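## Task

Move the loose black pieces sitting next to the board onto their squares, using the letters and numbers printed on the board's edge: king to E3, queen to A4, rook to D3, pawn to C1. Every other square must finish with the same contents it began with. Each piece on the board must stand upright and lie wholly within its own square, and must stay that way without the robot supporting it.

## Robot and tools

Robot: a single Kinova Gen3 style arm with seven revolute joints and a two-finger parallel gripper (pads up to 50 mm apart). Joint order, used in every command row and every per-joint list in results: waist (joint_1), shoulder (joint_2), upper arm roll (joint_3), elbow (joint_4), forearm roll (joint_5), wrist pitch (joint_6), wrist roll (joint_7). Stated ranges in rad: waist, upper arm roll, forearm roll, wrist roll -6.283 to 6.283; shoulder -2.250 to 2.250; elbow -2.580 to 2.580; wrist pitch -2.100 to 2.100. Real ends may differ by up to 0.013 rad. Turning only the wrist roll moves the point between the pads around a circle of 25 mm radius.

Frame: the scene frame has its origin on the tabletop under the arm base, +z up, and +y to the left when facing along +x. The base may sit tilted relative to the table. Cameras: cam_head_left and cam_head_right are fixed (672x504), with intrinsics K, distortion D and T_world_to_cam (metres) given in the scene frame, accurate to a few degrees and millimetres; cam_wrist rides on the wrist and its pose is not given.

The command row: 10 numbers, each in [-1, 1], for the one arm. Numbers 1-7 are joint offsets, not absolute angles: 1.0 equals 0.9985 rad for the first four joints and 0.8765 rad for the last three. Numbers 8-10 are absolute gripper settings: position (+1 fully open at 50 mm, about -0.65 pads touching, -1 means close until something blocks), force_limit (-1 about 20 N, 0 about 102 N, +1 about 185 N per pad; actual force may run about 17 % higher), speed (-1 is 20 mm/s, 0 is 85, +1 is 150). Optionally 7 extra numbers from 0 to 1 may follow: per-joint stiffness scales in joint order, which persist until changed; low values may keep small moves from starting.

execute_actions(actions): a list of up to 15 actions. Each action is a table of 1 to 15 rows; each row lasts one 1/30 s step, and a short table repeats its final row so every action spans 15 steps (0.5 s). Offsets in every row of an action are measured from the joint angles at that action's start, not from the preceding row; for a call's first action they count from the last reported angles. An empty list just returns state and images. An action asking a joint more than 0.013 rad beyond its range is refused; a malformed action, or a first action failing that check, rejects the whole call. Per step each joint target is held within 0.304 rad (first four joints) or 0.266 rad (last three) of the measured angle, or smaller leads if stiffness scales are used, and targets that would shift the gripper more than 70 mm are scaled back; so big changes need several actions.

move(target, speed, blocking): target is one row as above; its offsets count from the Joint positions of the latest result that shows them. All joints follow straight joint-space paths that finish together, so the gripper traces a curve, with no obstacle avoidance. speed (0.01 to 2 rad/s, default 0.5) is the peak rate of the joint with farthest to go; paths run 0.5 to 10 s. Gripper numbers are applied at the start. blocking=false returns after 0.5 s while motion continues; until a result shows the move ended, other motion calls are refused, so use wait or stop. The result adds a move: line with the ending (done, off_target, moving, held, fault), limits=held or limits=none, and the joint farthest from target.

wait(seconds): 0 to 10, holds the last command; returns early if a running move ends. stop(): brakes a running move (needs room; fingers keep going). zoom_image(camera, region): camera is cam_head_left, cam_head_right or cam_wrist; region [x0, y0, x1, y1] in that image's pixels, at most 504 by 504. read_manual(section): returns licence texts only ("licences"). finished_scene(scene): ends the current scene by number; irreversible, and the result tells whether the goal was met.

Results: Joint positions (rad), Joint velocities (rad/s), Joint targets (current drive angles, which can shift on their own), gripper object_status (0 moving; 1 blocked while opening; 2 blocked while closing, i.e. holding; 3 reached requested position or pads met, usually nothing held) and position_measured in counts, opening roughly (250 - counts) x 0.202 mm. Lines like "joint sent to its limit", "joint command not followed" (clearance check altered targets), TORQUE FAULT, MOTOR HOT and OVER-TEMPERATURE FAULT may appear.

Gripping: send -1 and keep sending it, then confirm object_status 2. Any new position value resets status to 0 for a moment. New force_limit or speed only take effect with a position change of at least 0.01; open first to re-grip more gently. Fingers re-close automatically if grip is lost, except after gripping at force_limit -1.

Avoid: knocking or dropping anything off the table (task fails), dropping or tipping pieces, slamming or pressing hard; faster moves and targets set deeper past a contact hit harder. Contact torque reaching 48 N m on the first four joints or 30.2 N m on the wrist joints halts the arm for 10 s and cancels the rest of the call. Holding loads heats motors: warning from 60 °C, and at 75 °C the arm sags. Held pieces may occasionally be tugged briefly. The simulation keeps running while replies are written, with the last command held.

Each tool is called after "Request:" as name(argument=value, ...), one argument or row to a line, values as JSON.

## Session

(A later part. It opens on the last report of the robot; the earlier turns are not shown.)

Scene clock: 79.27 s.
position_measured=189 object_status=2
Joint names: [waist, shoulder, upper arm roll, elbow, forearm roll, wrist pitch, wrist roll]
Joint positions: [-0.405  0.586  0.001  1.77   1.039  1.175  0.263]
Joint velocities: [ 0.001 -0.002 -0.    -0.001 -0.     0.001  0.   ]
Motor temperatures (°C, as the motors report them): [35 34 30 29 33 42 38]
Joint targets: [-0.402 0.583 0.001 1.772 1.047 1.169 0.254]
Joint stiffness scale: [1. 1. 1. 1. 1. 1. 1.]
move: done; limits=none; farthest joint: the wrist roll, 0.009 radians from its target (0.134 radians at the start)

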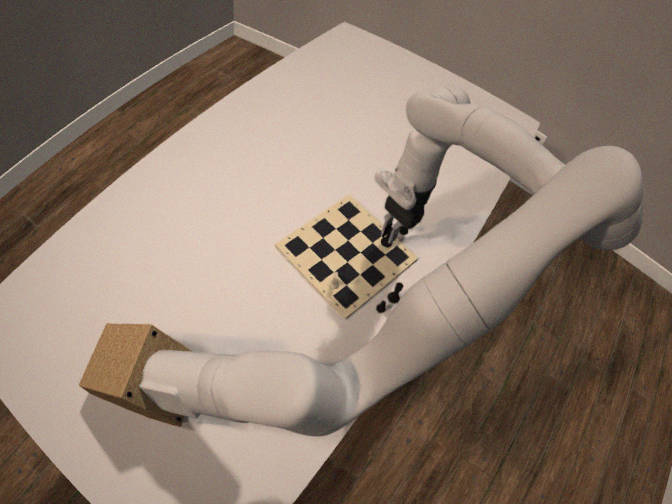

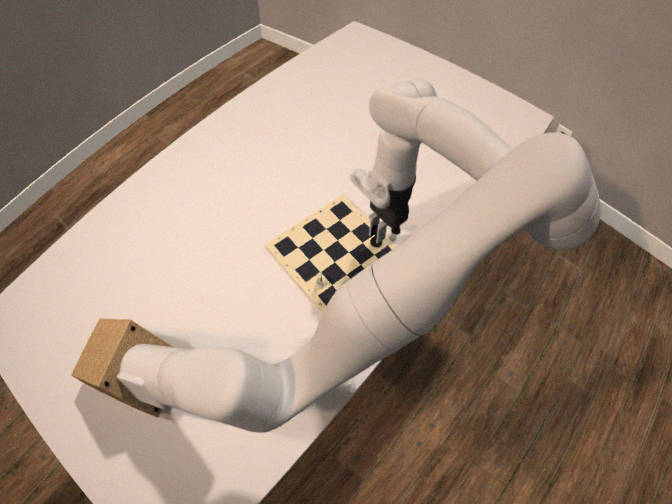

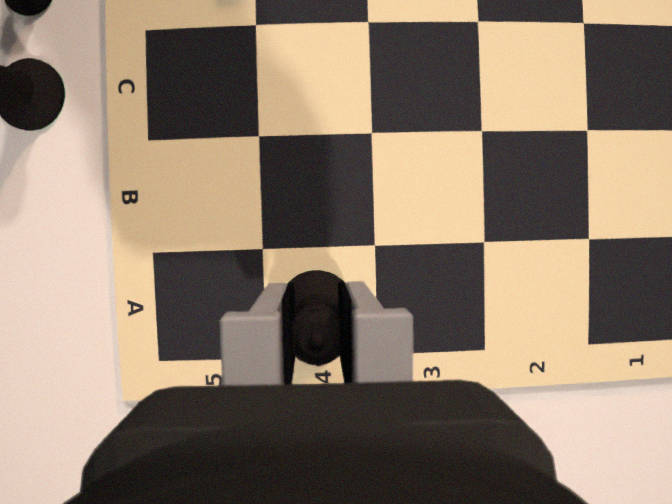

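Request:
move(
  target=[0.0182,0.0155,0,0.0062,0.026,-0.027,-0.0216,-1,-0.4,-0.3],
  speed=0.04,
)

Request:
zoom_image(
  camera="cam_wrist",
  region=[240, 160, 400, 320],
)

Request:
zoom_image(
  camera="cam_head_left",
  region=[355, 200, 425, 270],
)

Scene clock: 84.27 s.
position_measured=189 object_status=2
Joint names: [waist, shoulder, upper arm roll, elbow, forearm roll, wrist pitch, wrist roll]
Joint positions: [-0.392  0.597  0.001  1.773  1.055  1.159  0.254]
Joint velocities: [-0.    -0.002  0.    -0.001 -0.    -0.    -0.   ]
Motor temperatures (°C, as the motors report them): [35 34 30 29 33 42 38]
Joint targets: [-0.387 0.601 0.001 1.776 1.062 1.152 0.244]
Joint stiffness scale: [1. 1. 1. 1. 1. 1. 1.]
move: done; limits=none; farthest joint: the wrist roll, 0.010 radians from its target (0.019 radians at the start)

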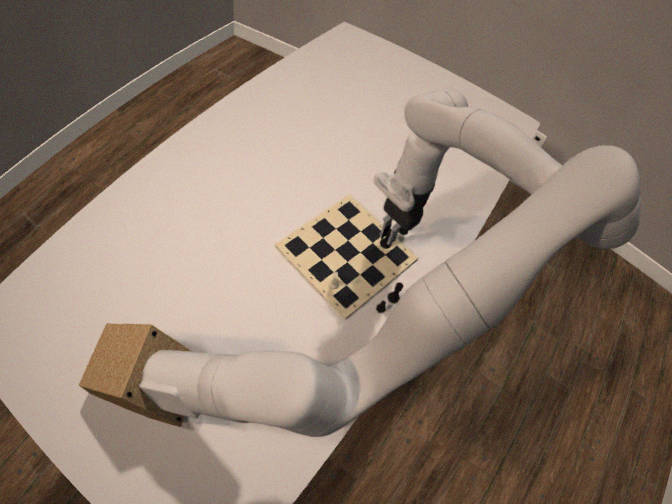

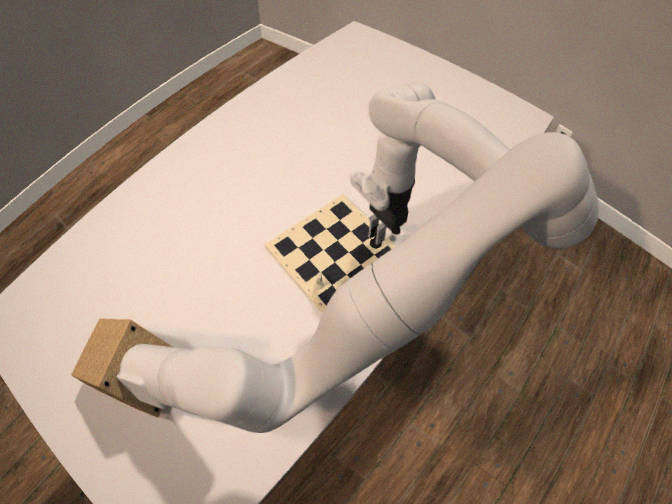

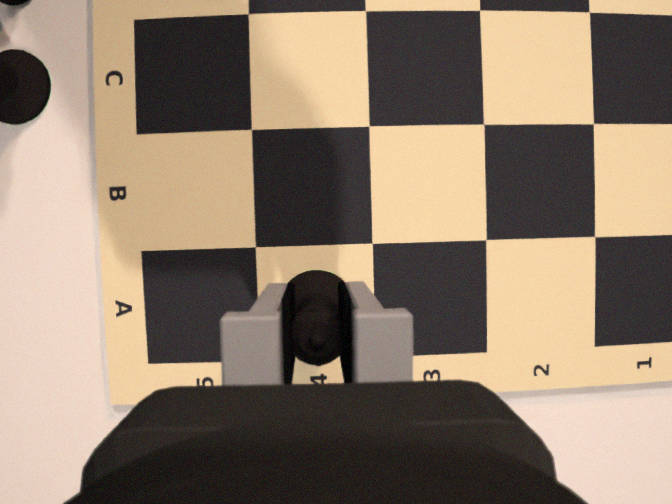

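Region (240, 160, 400, 320) of cam_wrist's 672x504 image, scaled by 3.150.

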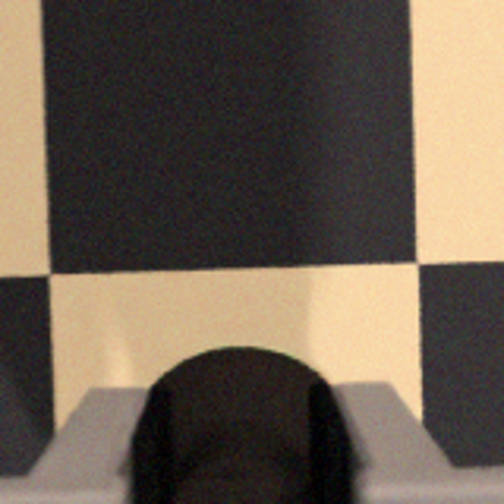

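Region (355, 200, 425, 270) of cam_head_left's 672x504 image, scaled by 7.200, with more detail than that image has.

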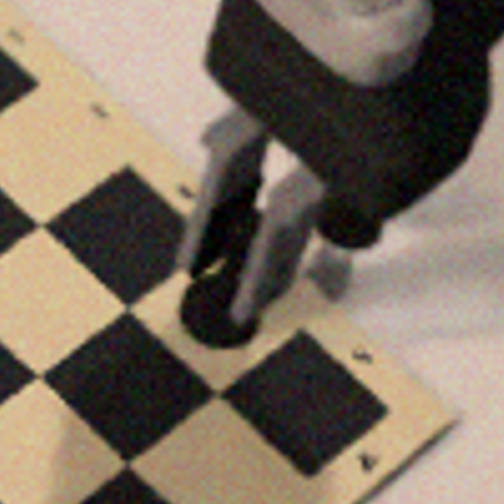

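Request:
execute_actions(
  actions=[
    [[0,0,0,0,0,0,0,0.55,-0.4,0]],
  ],
)

Scene clock: 87.40 s.
position_measured=70 object_status=0
Joint names: [waist, shoulder, upper arm roll, elbow, forearm roll, wrist pitch, wrist roll]
Joint positions: [-0.392  0.597  0.001  1.773  1.055  1.159  0.254]
Joint velocities: [ 0.     0.001 -0.     0.    -0.     0.001  0.001]
Motor temperatures (°C, as the motors report them): [35 34 30 29 33 42 38]
Joint targets: [-0.392 0.597 0.001 1.773 1.055 1.159 0.254]
Joint stiffness scale: [1. 1. 1. 1. 1. 1. 1.]

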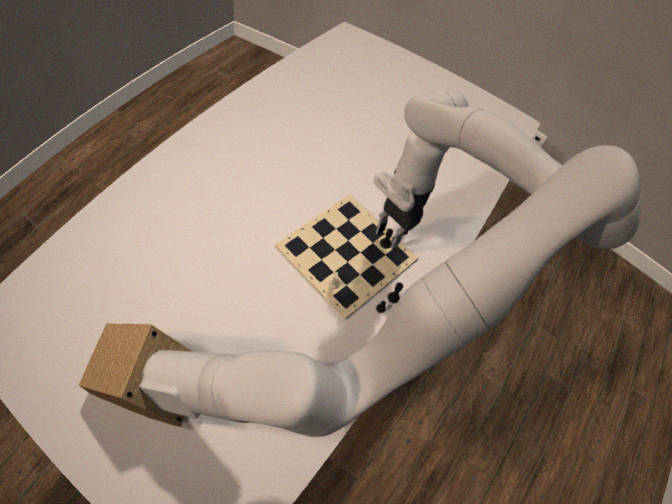

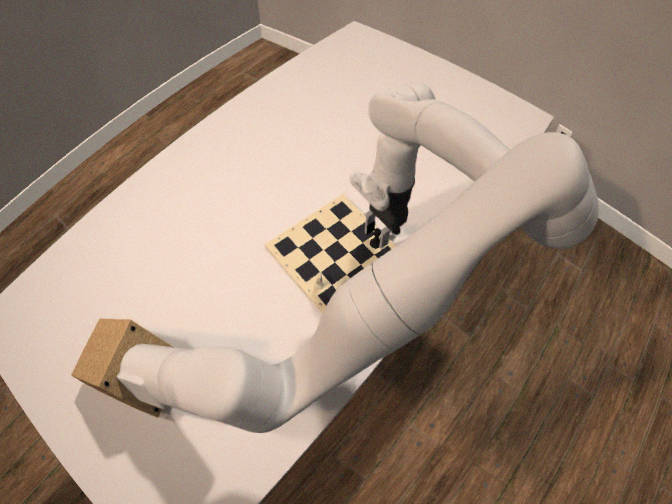

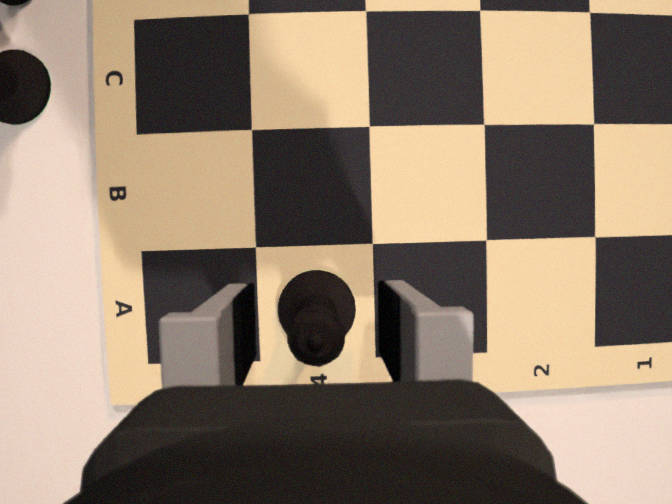

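Request:
move(
  target=[0.0717,0.0639,0,-0.2104,-0.033,0.0422,0.1985,0.55,-0.4,0],
  speed=0.25,
)

Request:
zoom_image(
  camera="cam_head_left",
  region=[365, 190, 435, 260],
)

Scene clock: 89.33 s.
position_measured=70 object_status=3
Joint names: [waist, shoulder, upper arm roll, elbow, forearm roll, wrist pitch, wrist roll]
Joint positions: [-0.323  0.659  0.001  1.566  1.033  1.189  0.418]
Joint velocities: [ 0.003  0.004 -0.     0.001  0.    -0.001 -0.   ]
Motor temperatures (°C, as the motors report them): [35 34 30 29 33 42 38]
Joint targets: [-0.320 0.661 0.001 1.563 1.026 1.196 0.428]
Joint stiffness scale: [1. 1. 1. 1. 1. 1. 1.]
move: done; limits=none; farthest joint: the wrist roll, 0.010 radians from its target (0.174 radians at the start)

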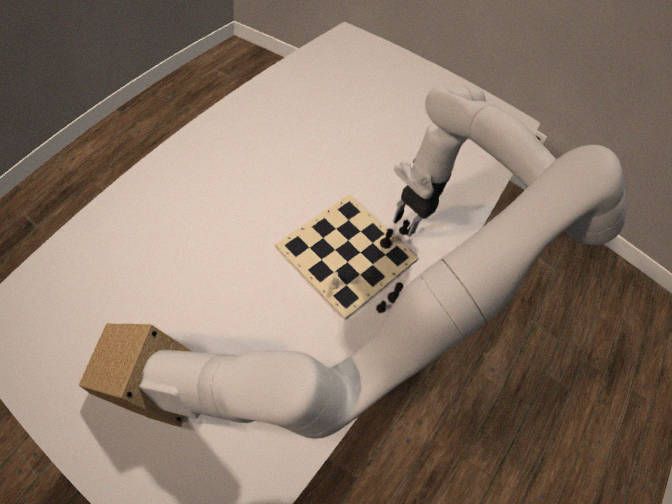

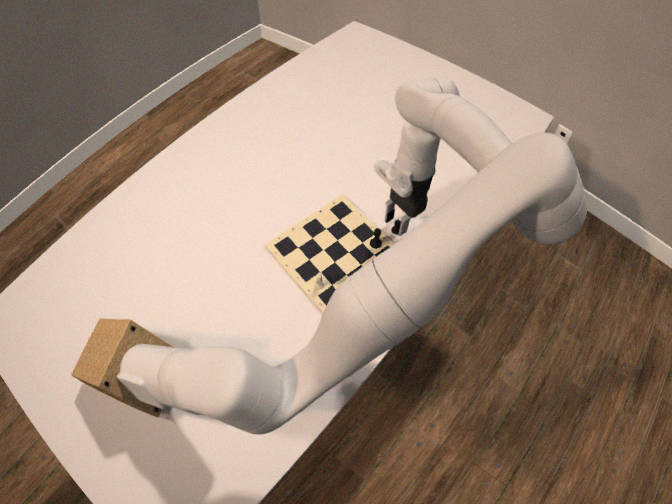

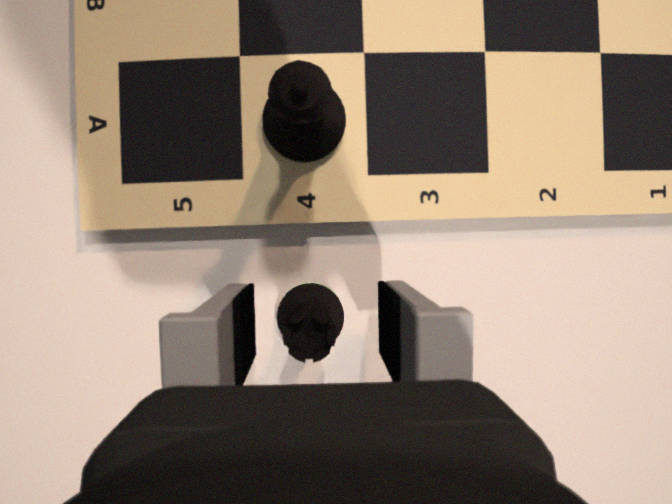

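Region (365, 190, 435, 260) of cam_head_left's 672x504 image, scaled by 7.200, with more detail than that image has.

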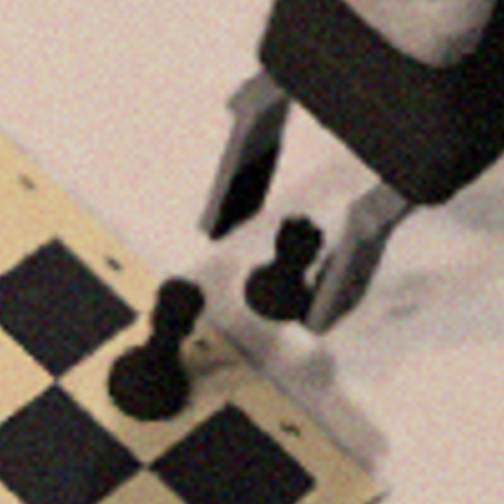

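Request:
execute_actions(
  actions=[
    [[0.003,-0.002,0,-0.003,-0.008,0.008,0.011,0.2,-0.4,-0.5],[0.004,-0.004,0,-0.003,-0.008,0.008,0.011,0.2,-0.4,-0.5],[0.005,-0.006,0,-0.003,-0.008,0.008,0.011,0.2,-0.4,-0.5],[0.005,-0.0075,0,-0.003,-0.008,0.008,0.011,0.2,-0.4,-0.5]],
  ],
)

Scene clock: 92.43 s.
position_measured=123 object_status=3
Joint names: [waist, shoulder, upper arm roll, elbow, forearm roll, wrist pitch, wrist roll]
Joint positions: [-0.321  0.654  0.001  1.565  1.033  1.189  0.418]
Joint velocities: [-0.    -0.001 -0.    -0.001 -0.     0.002  0.001]
Motor temperatures (°C, as the motors report them): [35 34 30 29 33 42 38]
Joint targets: [-0.318 0.651 0.001 1.563 1.026 1.196 0.428]
Joint stiffness scale: [1. 1. 1. 1. 1. 1. 1.]

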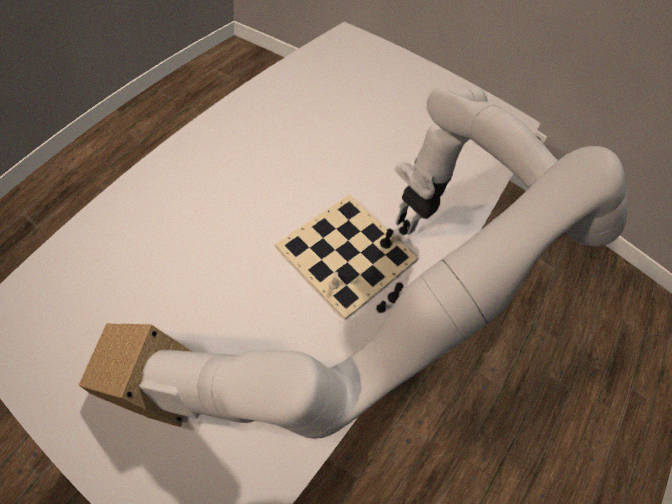

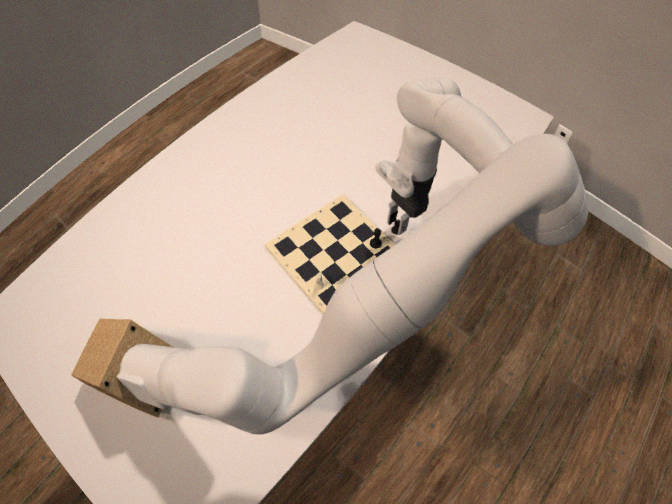

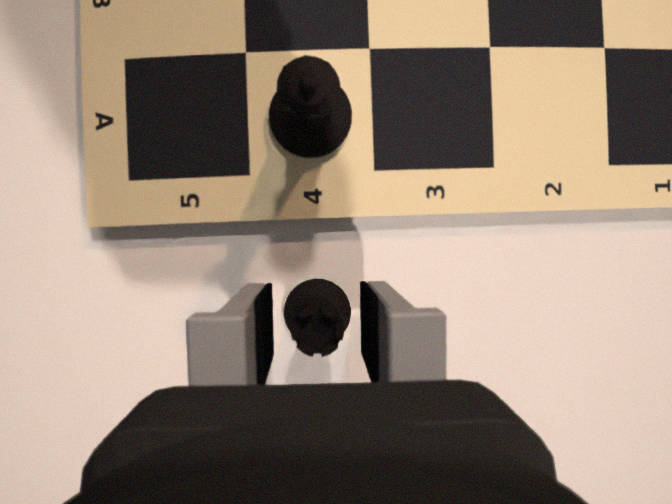

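Request:
execute_actions(
  actions=[
    [[0,0,0,0,0,0,0,-1,-0.4,-0.3]],
  ],
)

Request:
zoom_image(
  camera="cam_wrist",
  region=[230, 30, 510, 200],
)

Scene clock: 93.60 s.
position_measured=188 object_status=2
Joint names: [waist, shoulder, upper arm roll, elbow, forearm roll, wrist pitch, wrist roll]
Joint positions: [-0.321  0.653  0.001  1.565  1.033  1.189  0.418]
Joint velocities: [-0.001  0.001  0.     0.002  0.     0.001  0.   ]
Motor temperatures (°C, as the motors report them): [35 34 30 29 33 42 38]
Joint targets: [-0.321 0.654 0.001 1.565 1.033 1.189 0.418]
Joint stiffness scale: [1. 1. 1. 1. 1. 1. 1.]

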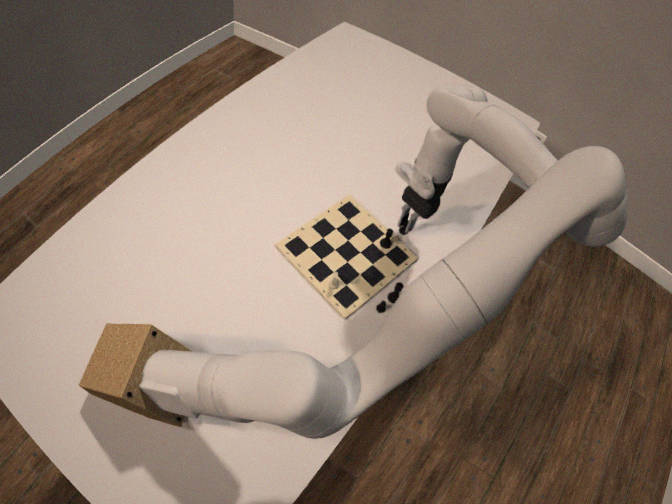

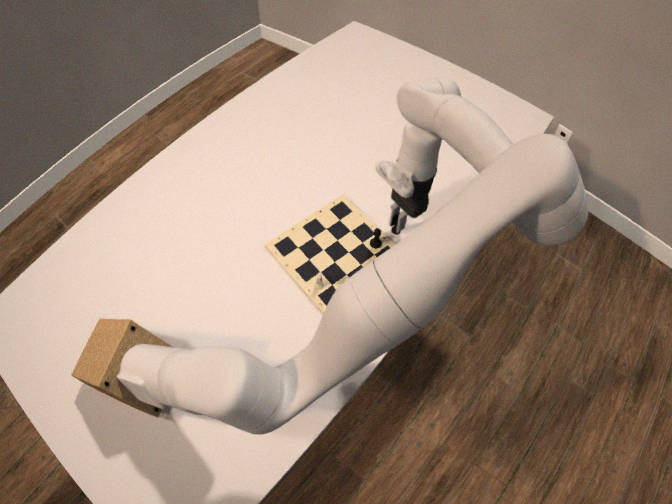

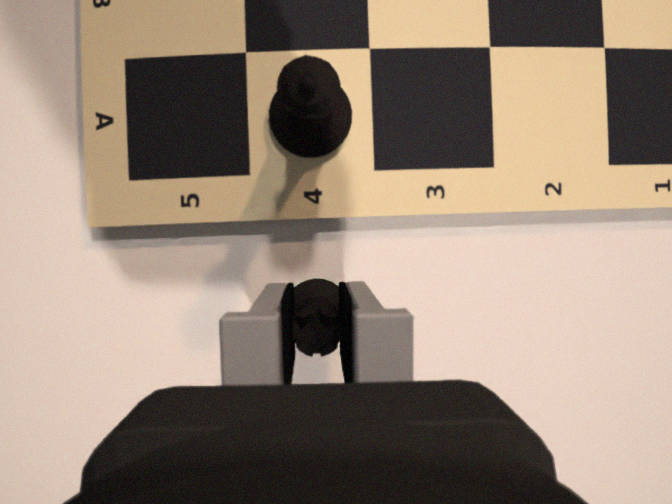

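Region (230, 30, 510, 200) of cam_wrist's 672x504 image, scaled by 1.800; it fills the top 306 rows of this view, and the rest is white.

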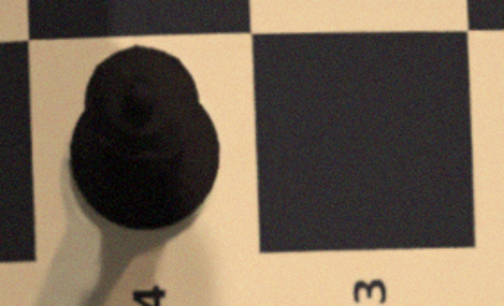

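Request:
move(
  target=[-0.089,0.092,0,-0.117,-0.057,0.09,-0.025,-1,-0.4,-0.3],
  speed=0.2,
)

Scene clock: 97.87 s.
position_measured=188 object_status=2
Joint names: [waist, shoulder, upper arm roll, elbow, forearm roll, wrist pitch, wrist roll]
Joint positions: [-0.407  0.743  0.001  1.451  0.991  1.261  0.406]
Joint velocities: [-0.002  0.003 -0.    -0.     0.     0.001 -0.001]
Motor temperatures (°C, as the motors report them): [35 34 30 29 33 42 38]
Joint targets: [-0.410 0.745 0.001 1.448 0.983 1.268 0.397]
Joint stiffness scale: [1. 1. 1. 1. 1. 1. 1.]
move: done; limits=none; farthest joint: the wrist roll, 0.010 radians from its target (0.022 radians at the start)

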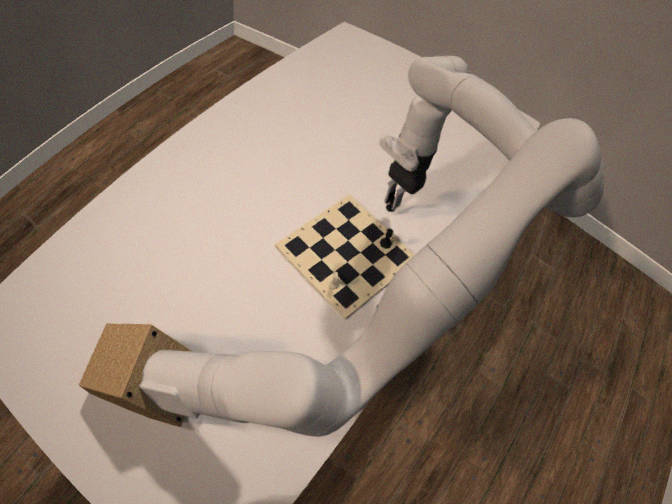

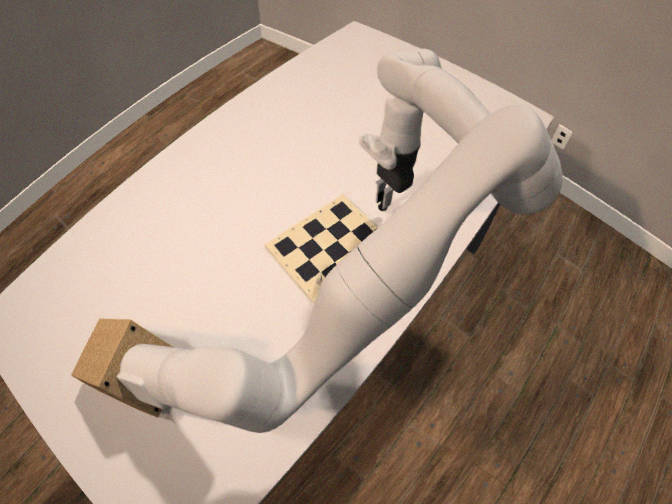

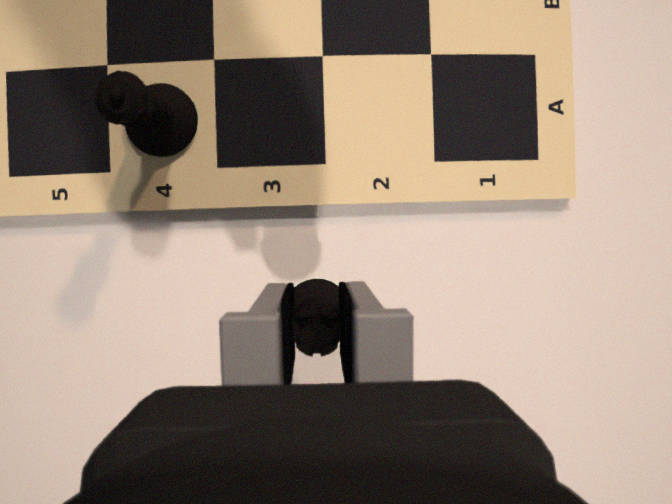

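Request:
move(
  target=[-0.1719,-0.1033,0,0.5997,0.0858,-0.1986,-0.600,-1,-0.4,-0.3],
  speed=0.55,
)

Request:
zoom_image(
  camera="cam_wrist",
  region=[240, 160, 400, 320],
)

Scene clock: 100.30 s.
position_measured=188 object_status=2
Joint names: [waist, shoulder, upper arm roll, elbow, forearm roll, wrist pitch, wrist roll]
Joint positions: [-0.575  0.642  0.001  2.047  1.058  1.094 -0.111]
Joint velocities: [-0.002 -0.003 -0.    -0.001  0.     0.     0.   ]
Motor temperatures (°C, as the motors report them): [35 34 30 29 33 42 38]
Joint targets: [-0.578 0.640 0.001 2.050 1.066 1.087 -0.120]
Joint stiffness scale: [1. 1. 1. 1. 1. 1. 1.]
move: done; limits=none; farthest joint: the wrist roll, 0.009 radians from its target (0.526 radians at the start)

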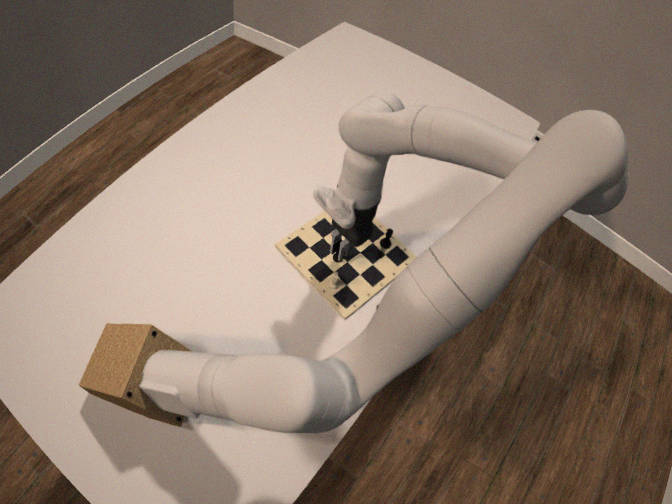

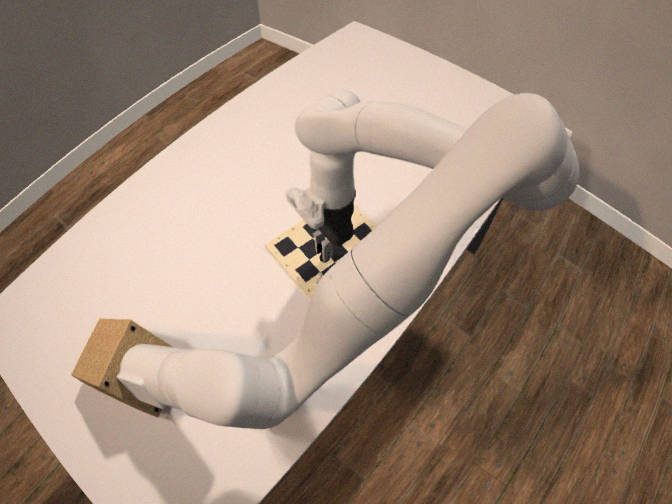

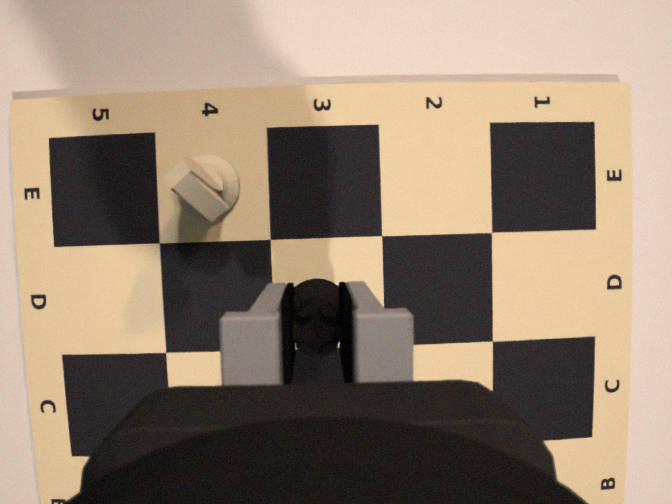

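Region (240, 160, 400, 320) of cam_wrist's 672x504 image, scaled by 3.150.

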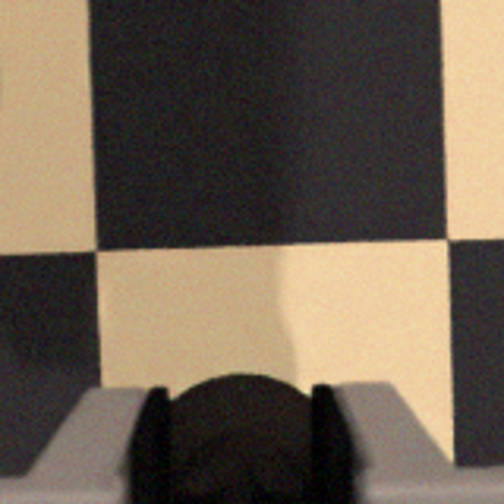

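Request:
move(
  target=[0.0239,0.033,0,0.0165,0.0518,-0.0404,-0.0546,-1,-0.4,-0.3],
  speed=0.06,
)

Request:
zoom_image(
  camera="cam_wrist",
  region=[240, 160, 400, 320],
)

Scene clock: 104.93 s.
position_measured=188 object_status=2
Joint names: [waist, shoulder, upper arm roll, elbow, forearm roll, wrist pitch, wrist roll]
Joint positions: [-0.556  0.67   0.001  2.06   1.096  1.067 -0.149]
Joint velocities: [ 0.    -0.    -0.    -0.     0.    -0.001  0.   ]
Motor temperatures (°C, as the motors report them): [35 35 30 29 33 42 38]
Joint targets: [-0.551 0.675 0.001 2.064 1.104 1.059 -0.158]
Joint stiffness scale: [1. 1. 1. 1. 1. 1. 1.]
move: done; limits=none; farthest joint: the wrist roll, 0.010 radians from its target (0.048 radians at the start)

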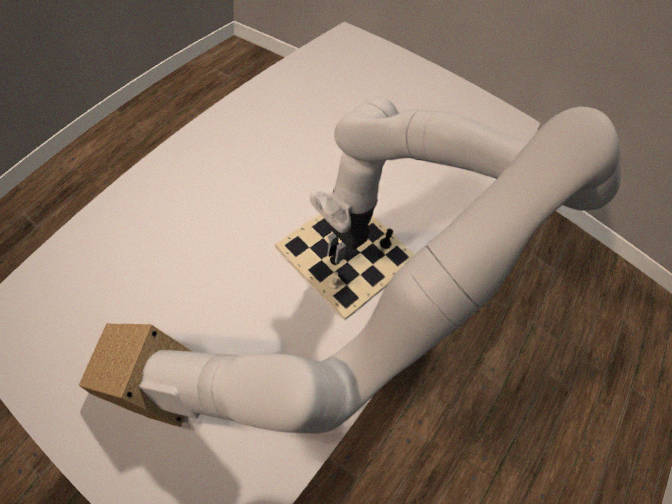

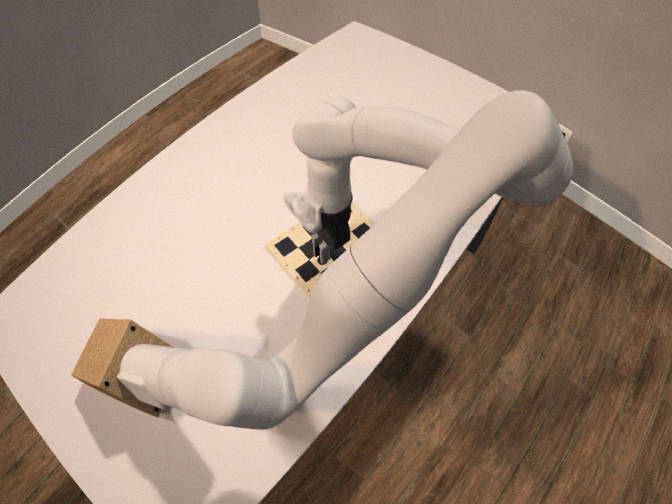

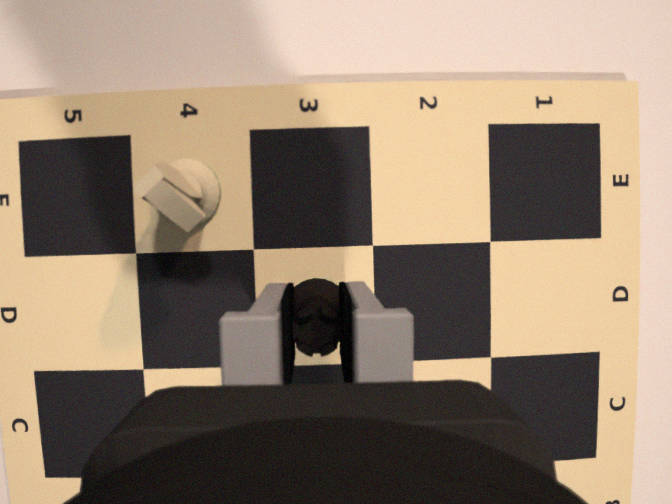

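Region (240, 160, 400, 320) of cam_wrist's 672x504 image, scaled by 3.150.

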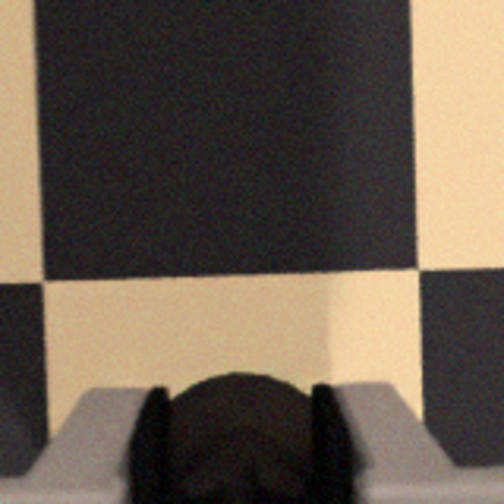

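Request:
execute_actions(
  actions=[
    [[0,0,0,0,0,0,0,0.55,-0.4,0]],
  ],
)

Request:
move(
  target=[-0.068,-0.046,0,-0.023,-0.105,0.067,0.068,0.55,-0.4,0],
  speed=0.2,
)

Scene clock: 109.97 s.
position_measured=70 object_status=0
Joint names: [waist, shoulder, upper arm roll, elbow, forearm roll, wrist pitch, wrist roll]
Joint positions: [-0.556  0.67   0.001  2.06   1.096  1.067 -0.149]
Joint velocities: [-0.001  0.    -0.    -0.    -0.     0.001  0.   ]
Motor temperatures (°C, as the motors report them): [35 34 30 29 33 42 38]
Joint targets: [-0.556 0.670 0.001 2.060 1.096 1.067 -0.149]
Joint stiffness scale: [1. 1. 1. 1. 1. 1. 1.]

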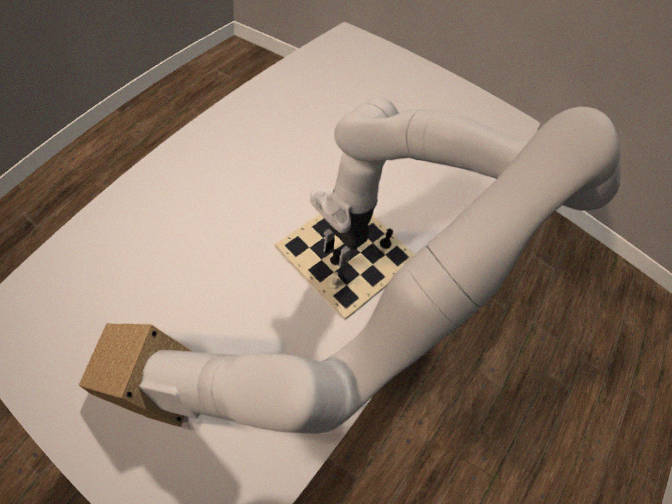

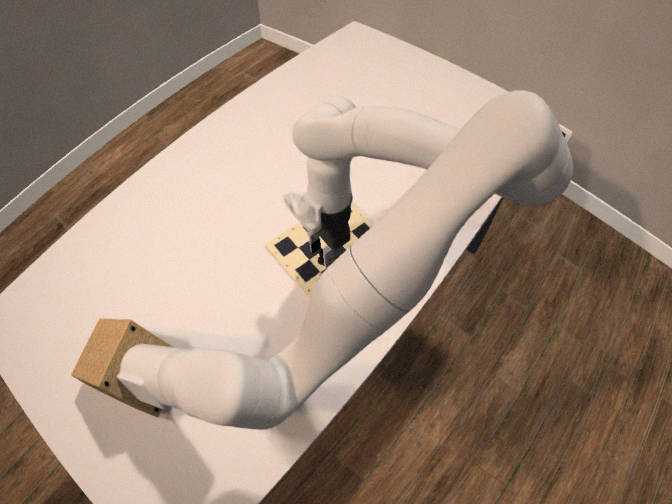

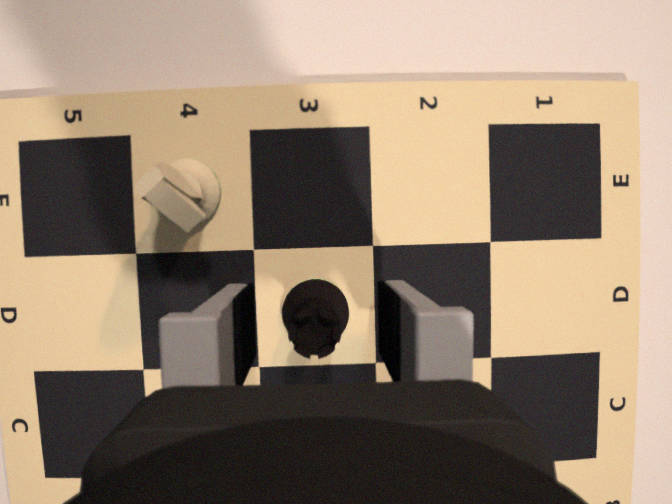

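Scene clock: 110.93 s.
position_measured=70 object_status=3
Joint names: [waist, shoulder, upper arm roll, elbow, forearm roll, wrist pitch, wrist roll]
Joint positions: [-0.621  0.627  0.001  2.04   1.012  1.118 -0.098]
Joint velocities: [-0.004 -0.002 -0.    -0.     0.     0.     0.   ]
Motor temperatures (°C, as the motors report them): [35 34 30 29 33 42 38]
Joint targets: [-0.624 0.624 0.001 2.037 1.004 1.125 -0.089]
Joint stiffness scale: [1. 1. 1. 1. 1. 1. 1.]
move: done; limits=none; farthest joint: the wrist roll, 0.009 radians from its target (0.059 radians at the start)

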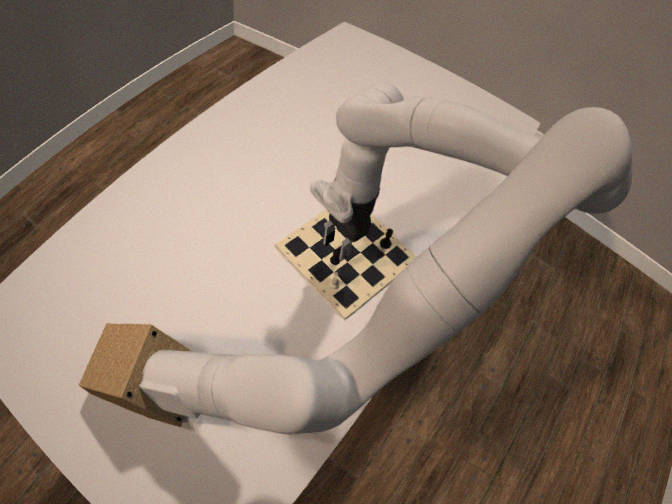

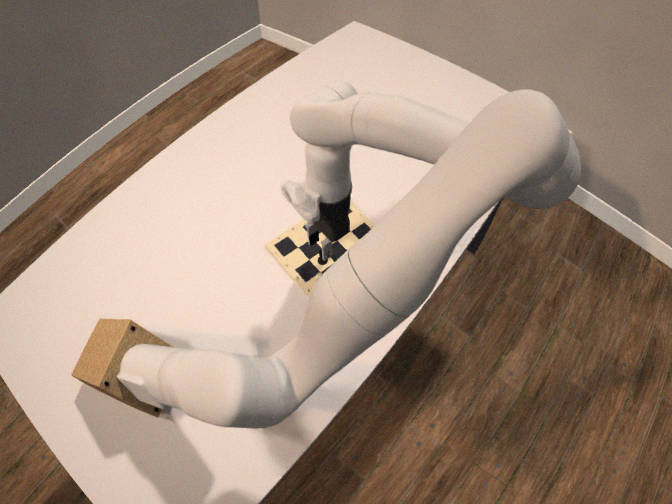

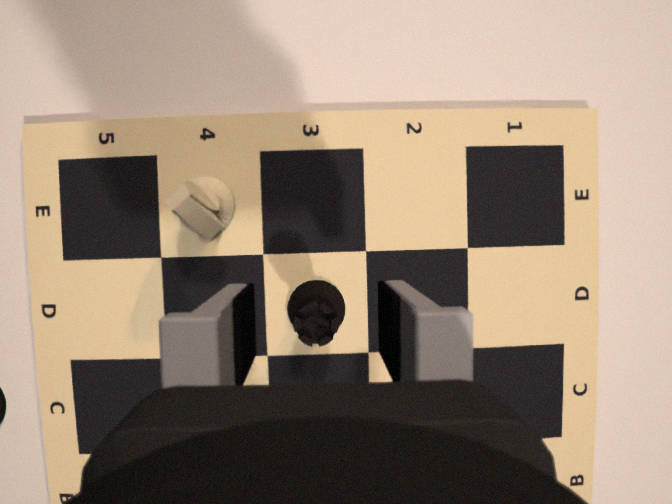

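Request:
move(
  target=[0.1386,-0.3624,0,0.0423,-0.0326,0.1331,0.394,0.55,-0.4,0],
  speed=0.45,
)

Request:
zoom_image(
  camera="cam_wrist",
  region=[240, 150, 560, 380],
)

Scene clock: 114.53 s.
position_measured=70 object_status=3
Joint names: [waist, shoulder, upper arm roll, elbow, forearm roll, wrist pitch, wrist roll]
Joint positions: [-0.486  0.267  0.001  2.079  0.99   1.229  0.237]
Joint velocities: [ 0.001 -0.002 -0.    -0.002  0.    -0.002 -0.001]
Motor temperatures (°C, as the motors report them): [35 35 30 29 33 42 38]
Joint targets: [-0.483 0.265 0.001 2.082 0.983 1.235 0.247]
Joint stiffness scale: [1. 1. 1. 1. 1. 1. 1.]
move: done; limits=none; farthest joint: the wrist roll, 0.010 radians from its target (0.346 radians at the start)

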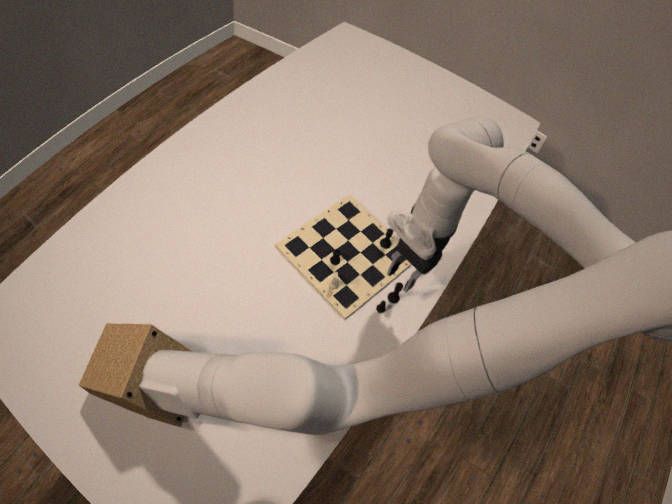

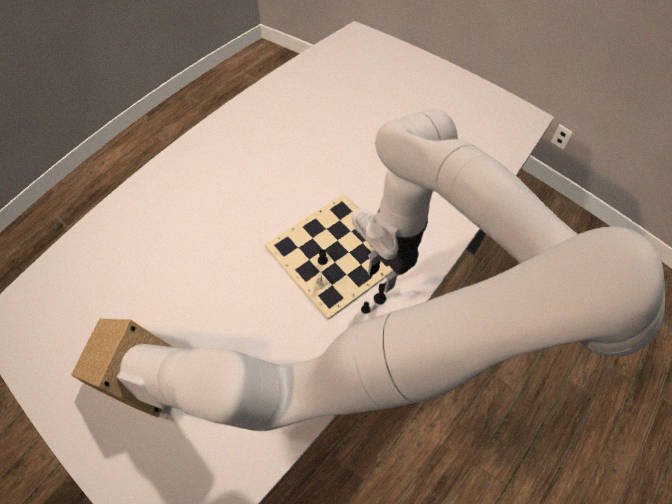

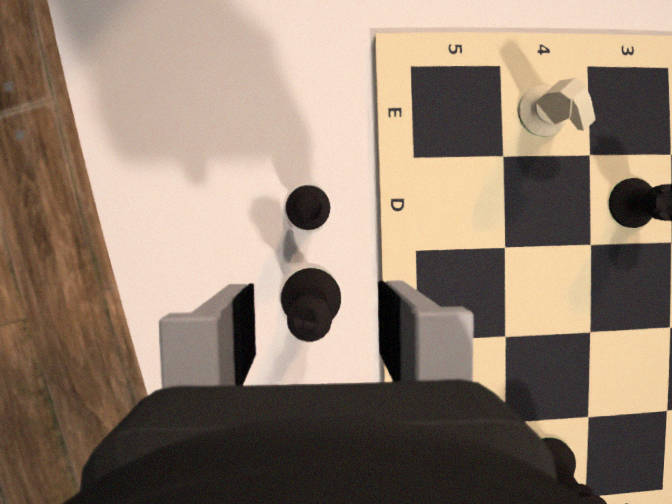

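Region (240, 150, 560, 380) of cam_wrist's 672x504 image, scaled by 1.575; it fills the top 362 rows of this view, and the rest is white.

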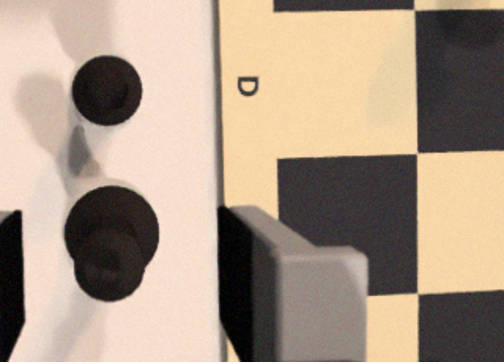

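Request:
zoom_image(
  camera="cam_head_left",
  region=[365, 220, 435, 320],
)

Request:
zoom_image(
  camera="cam_wrist",
  region=[270, 260, 360, 350],
)

Region (365, 220, 435, 320) of cam_head_left's 672x504 image, scaled by 5.040, with more detail than that image has; it fills the left 353 columns of this view, and the rest is white.

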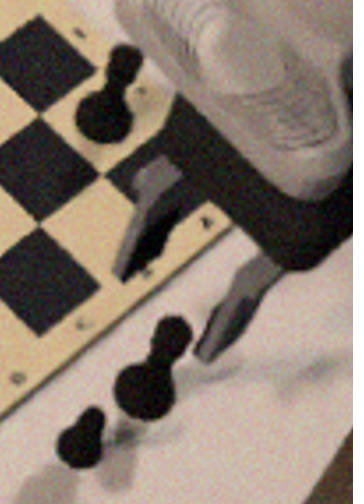

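Region (270, 260, 360, 350) of cam_wrist's 672x504 image, scaled by 5.600.

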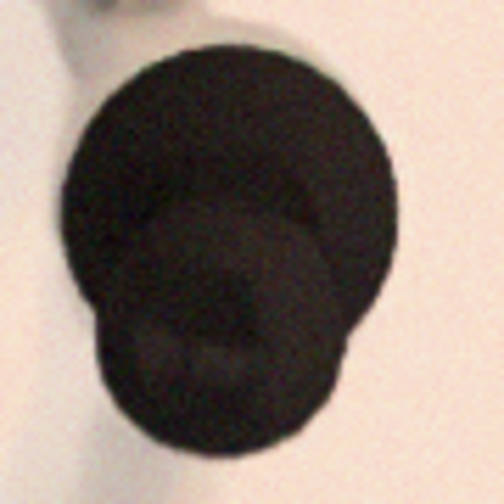

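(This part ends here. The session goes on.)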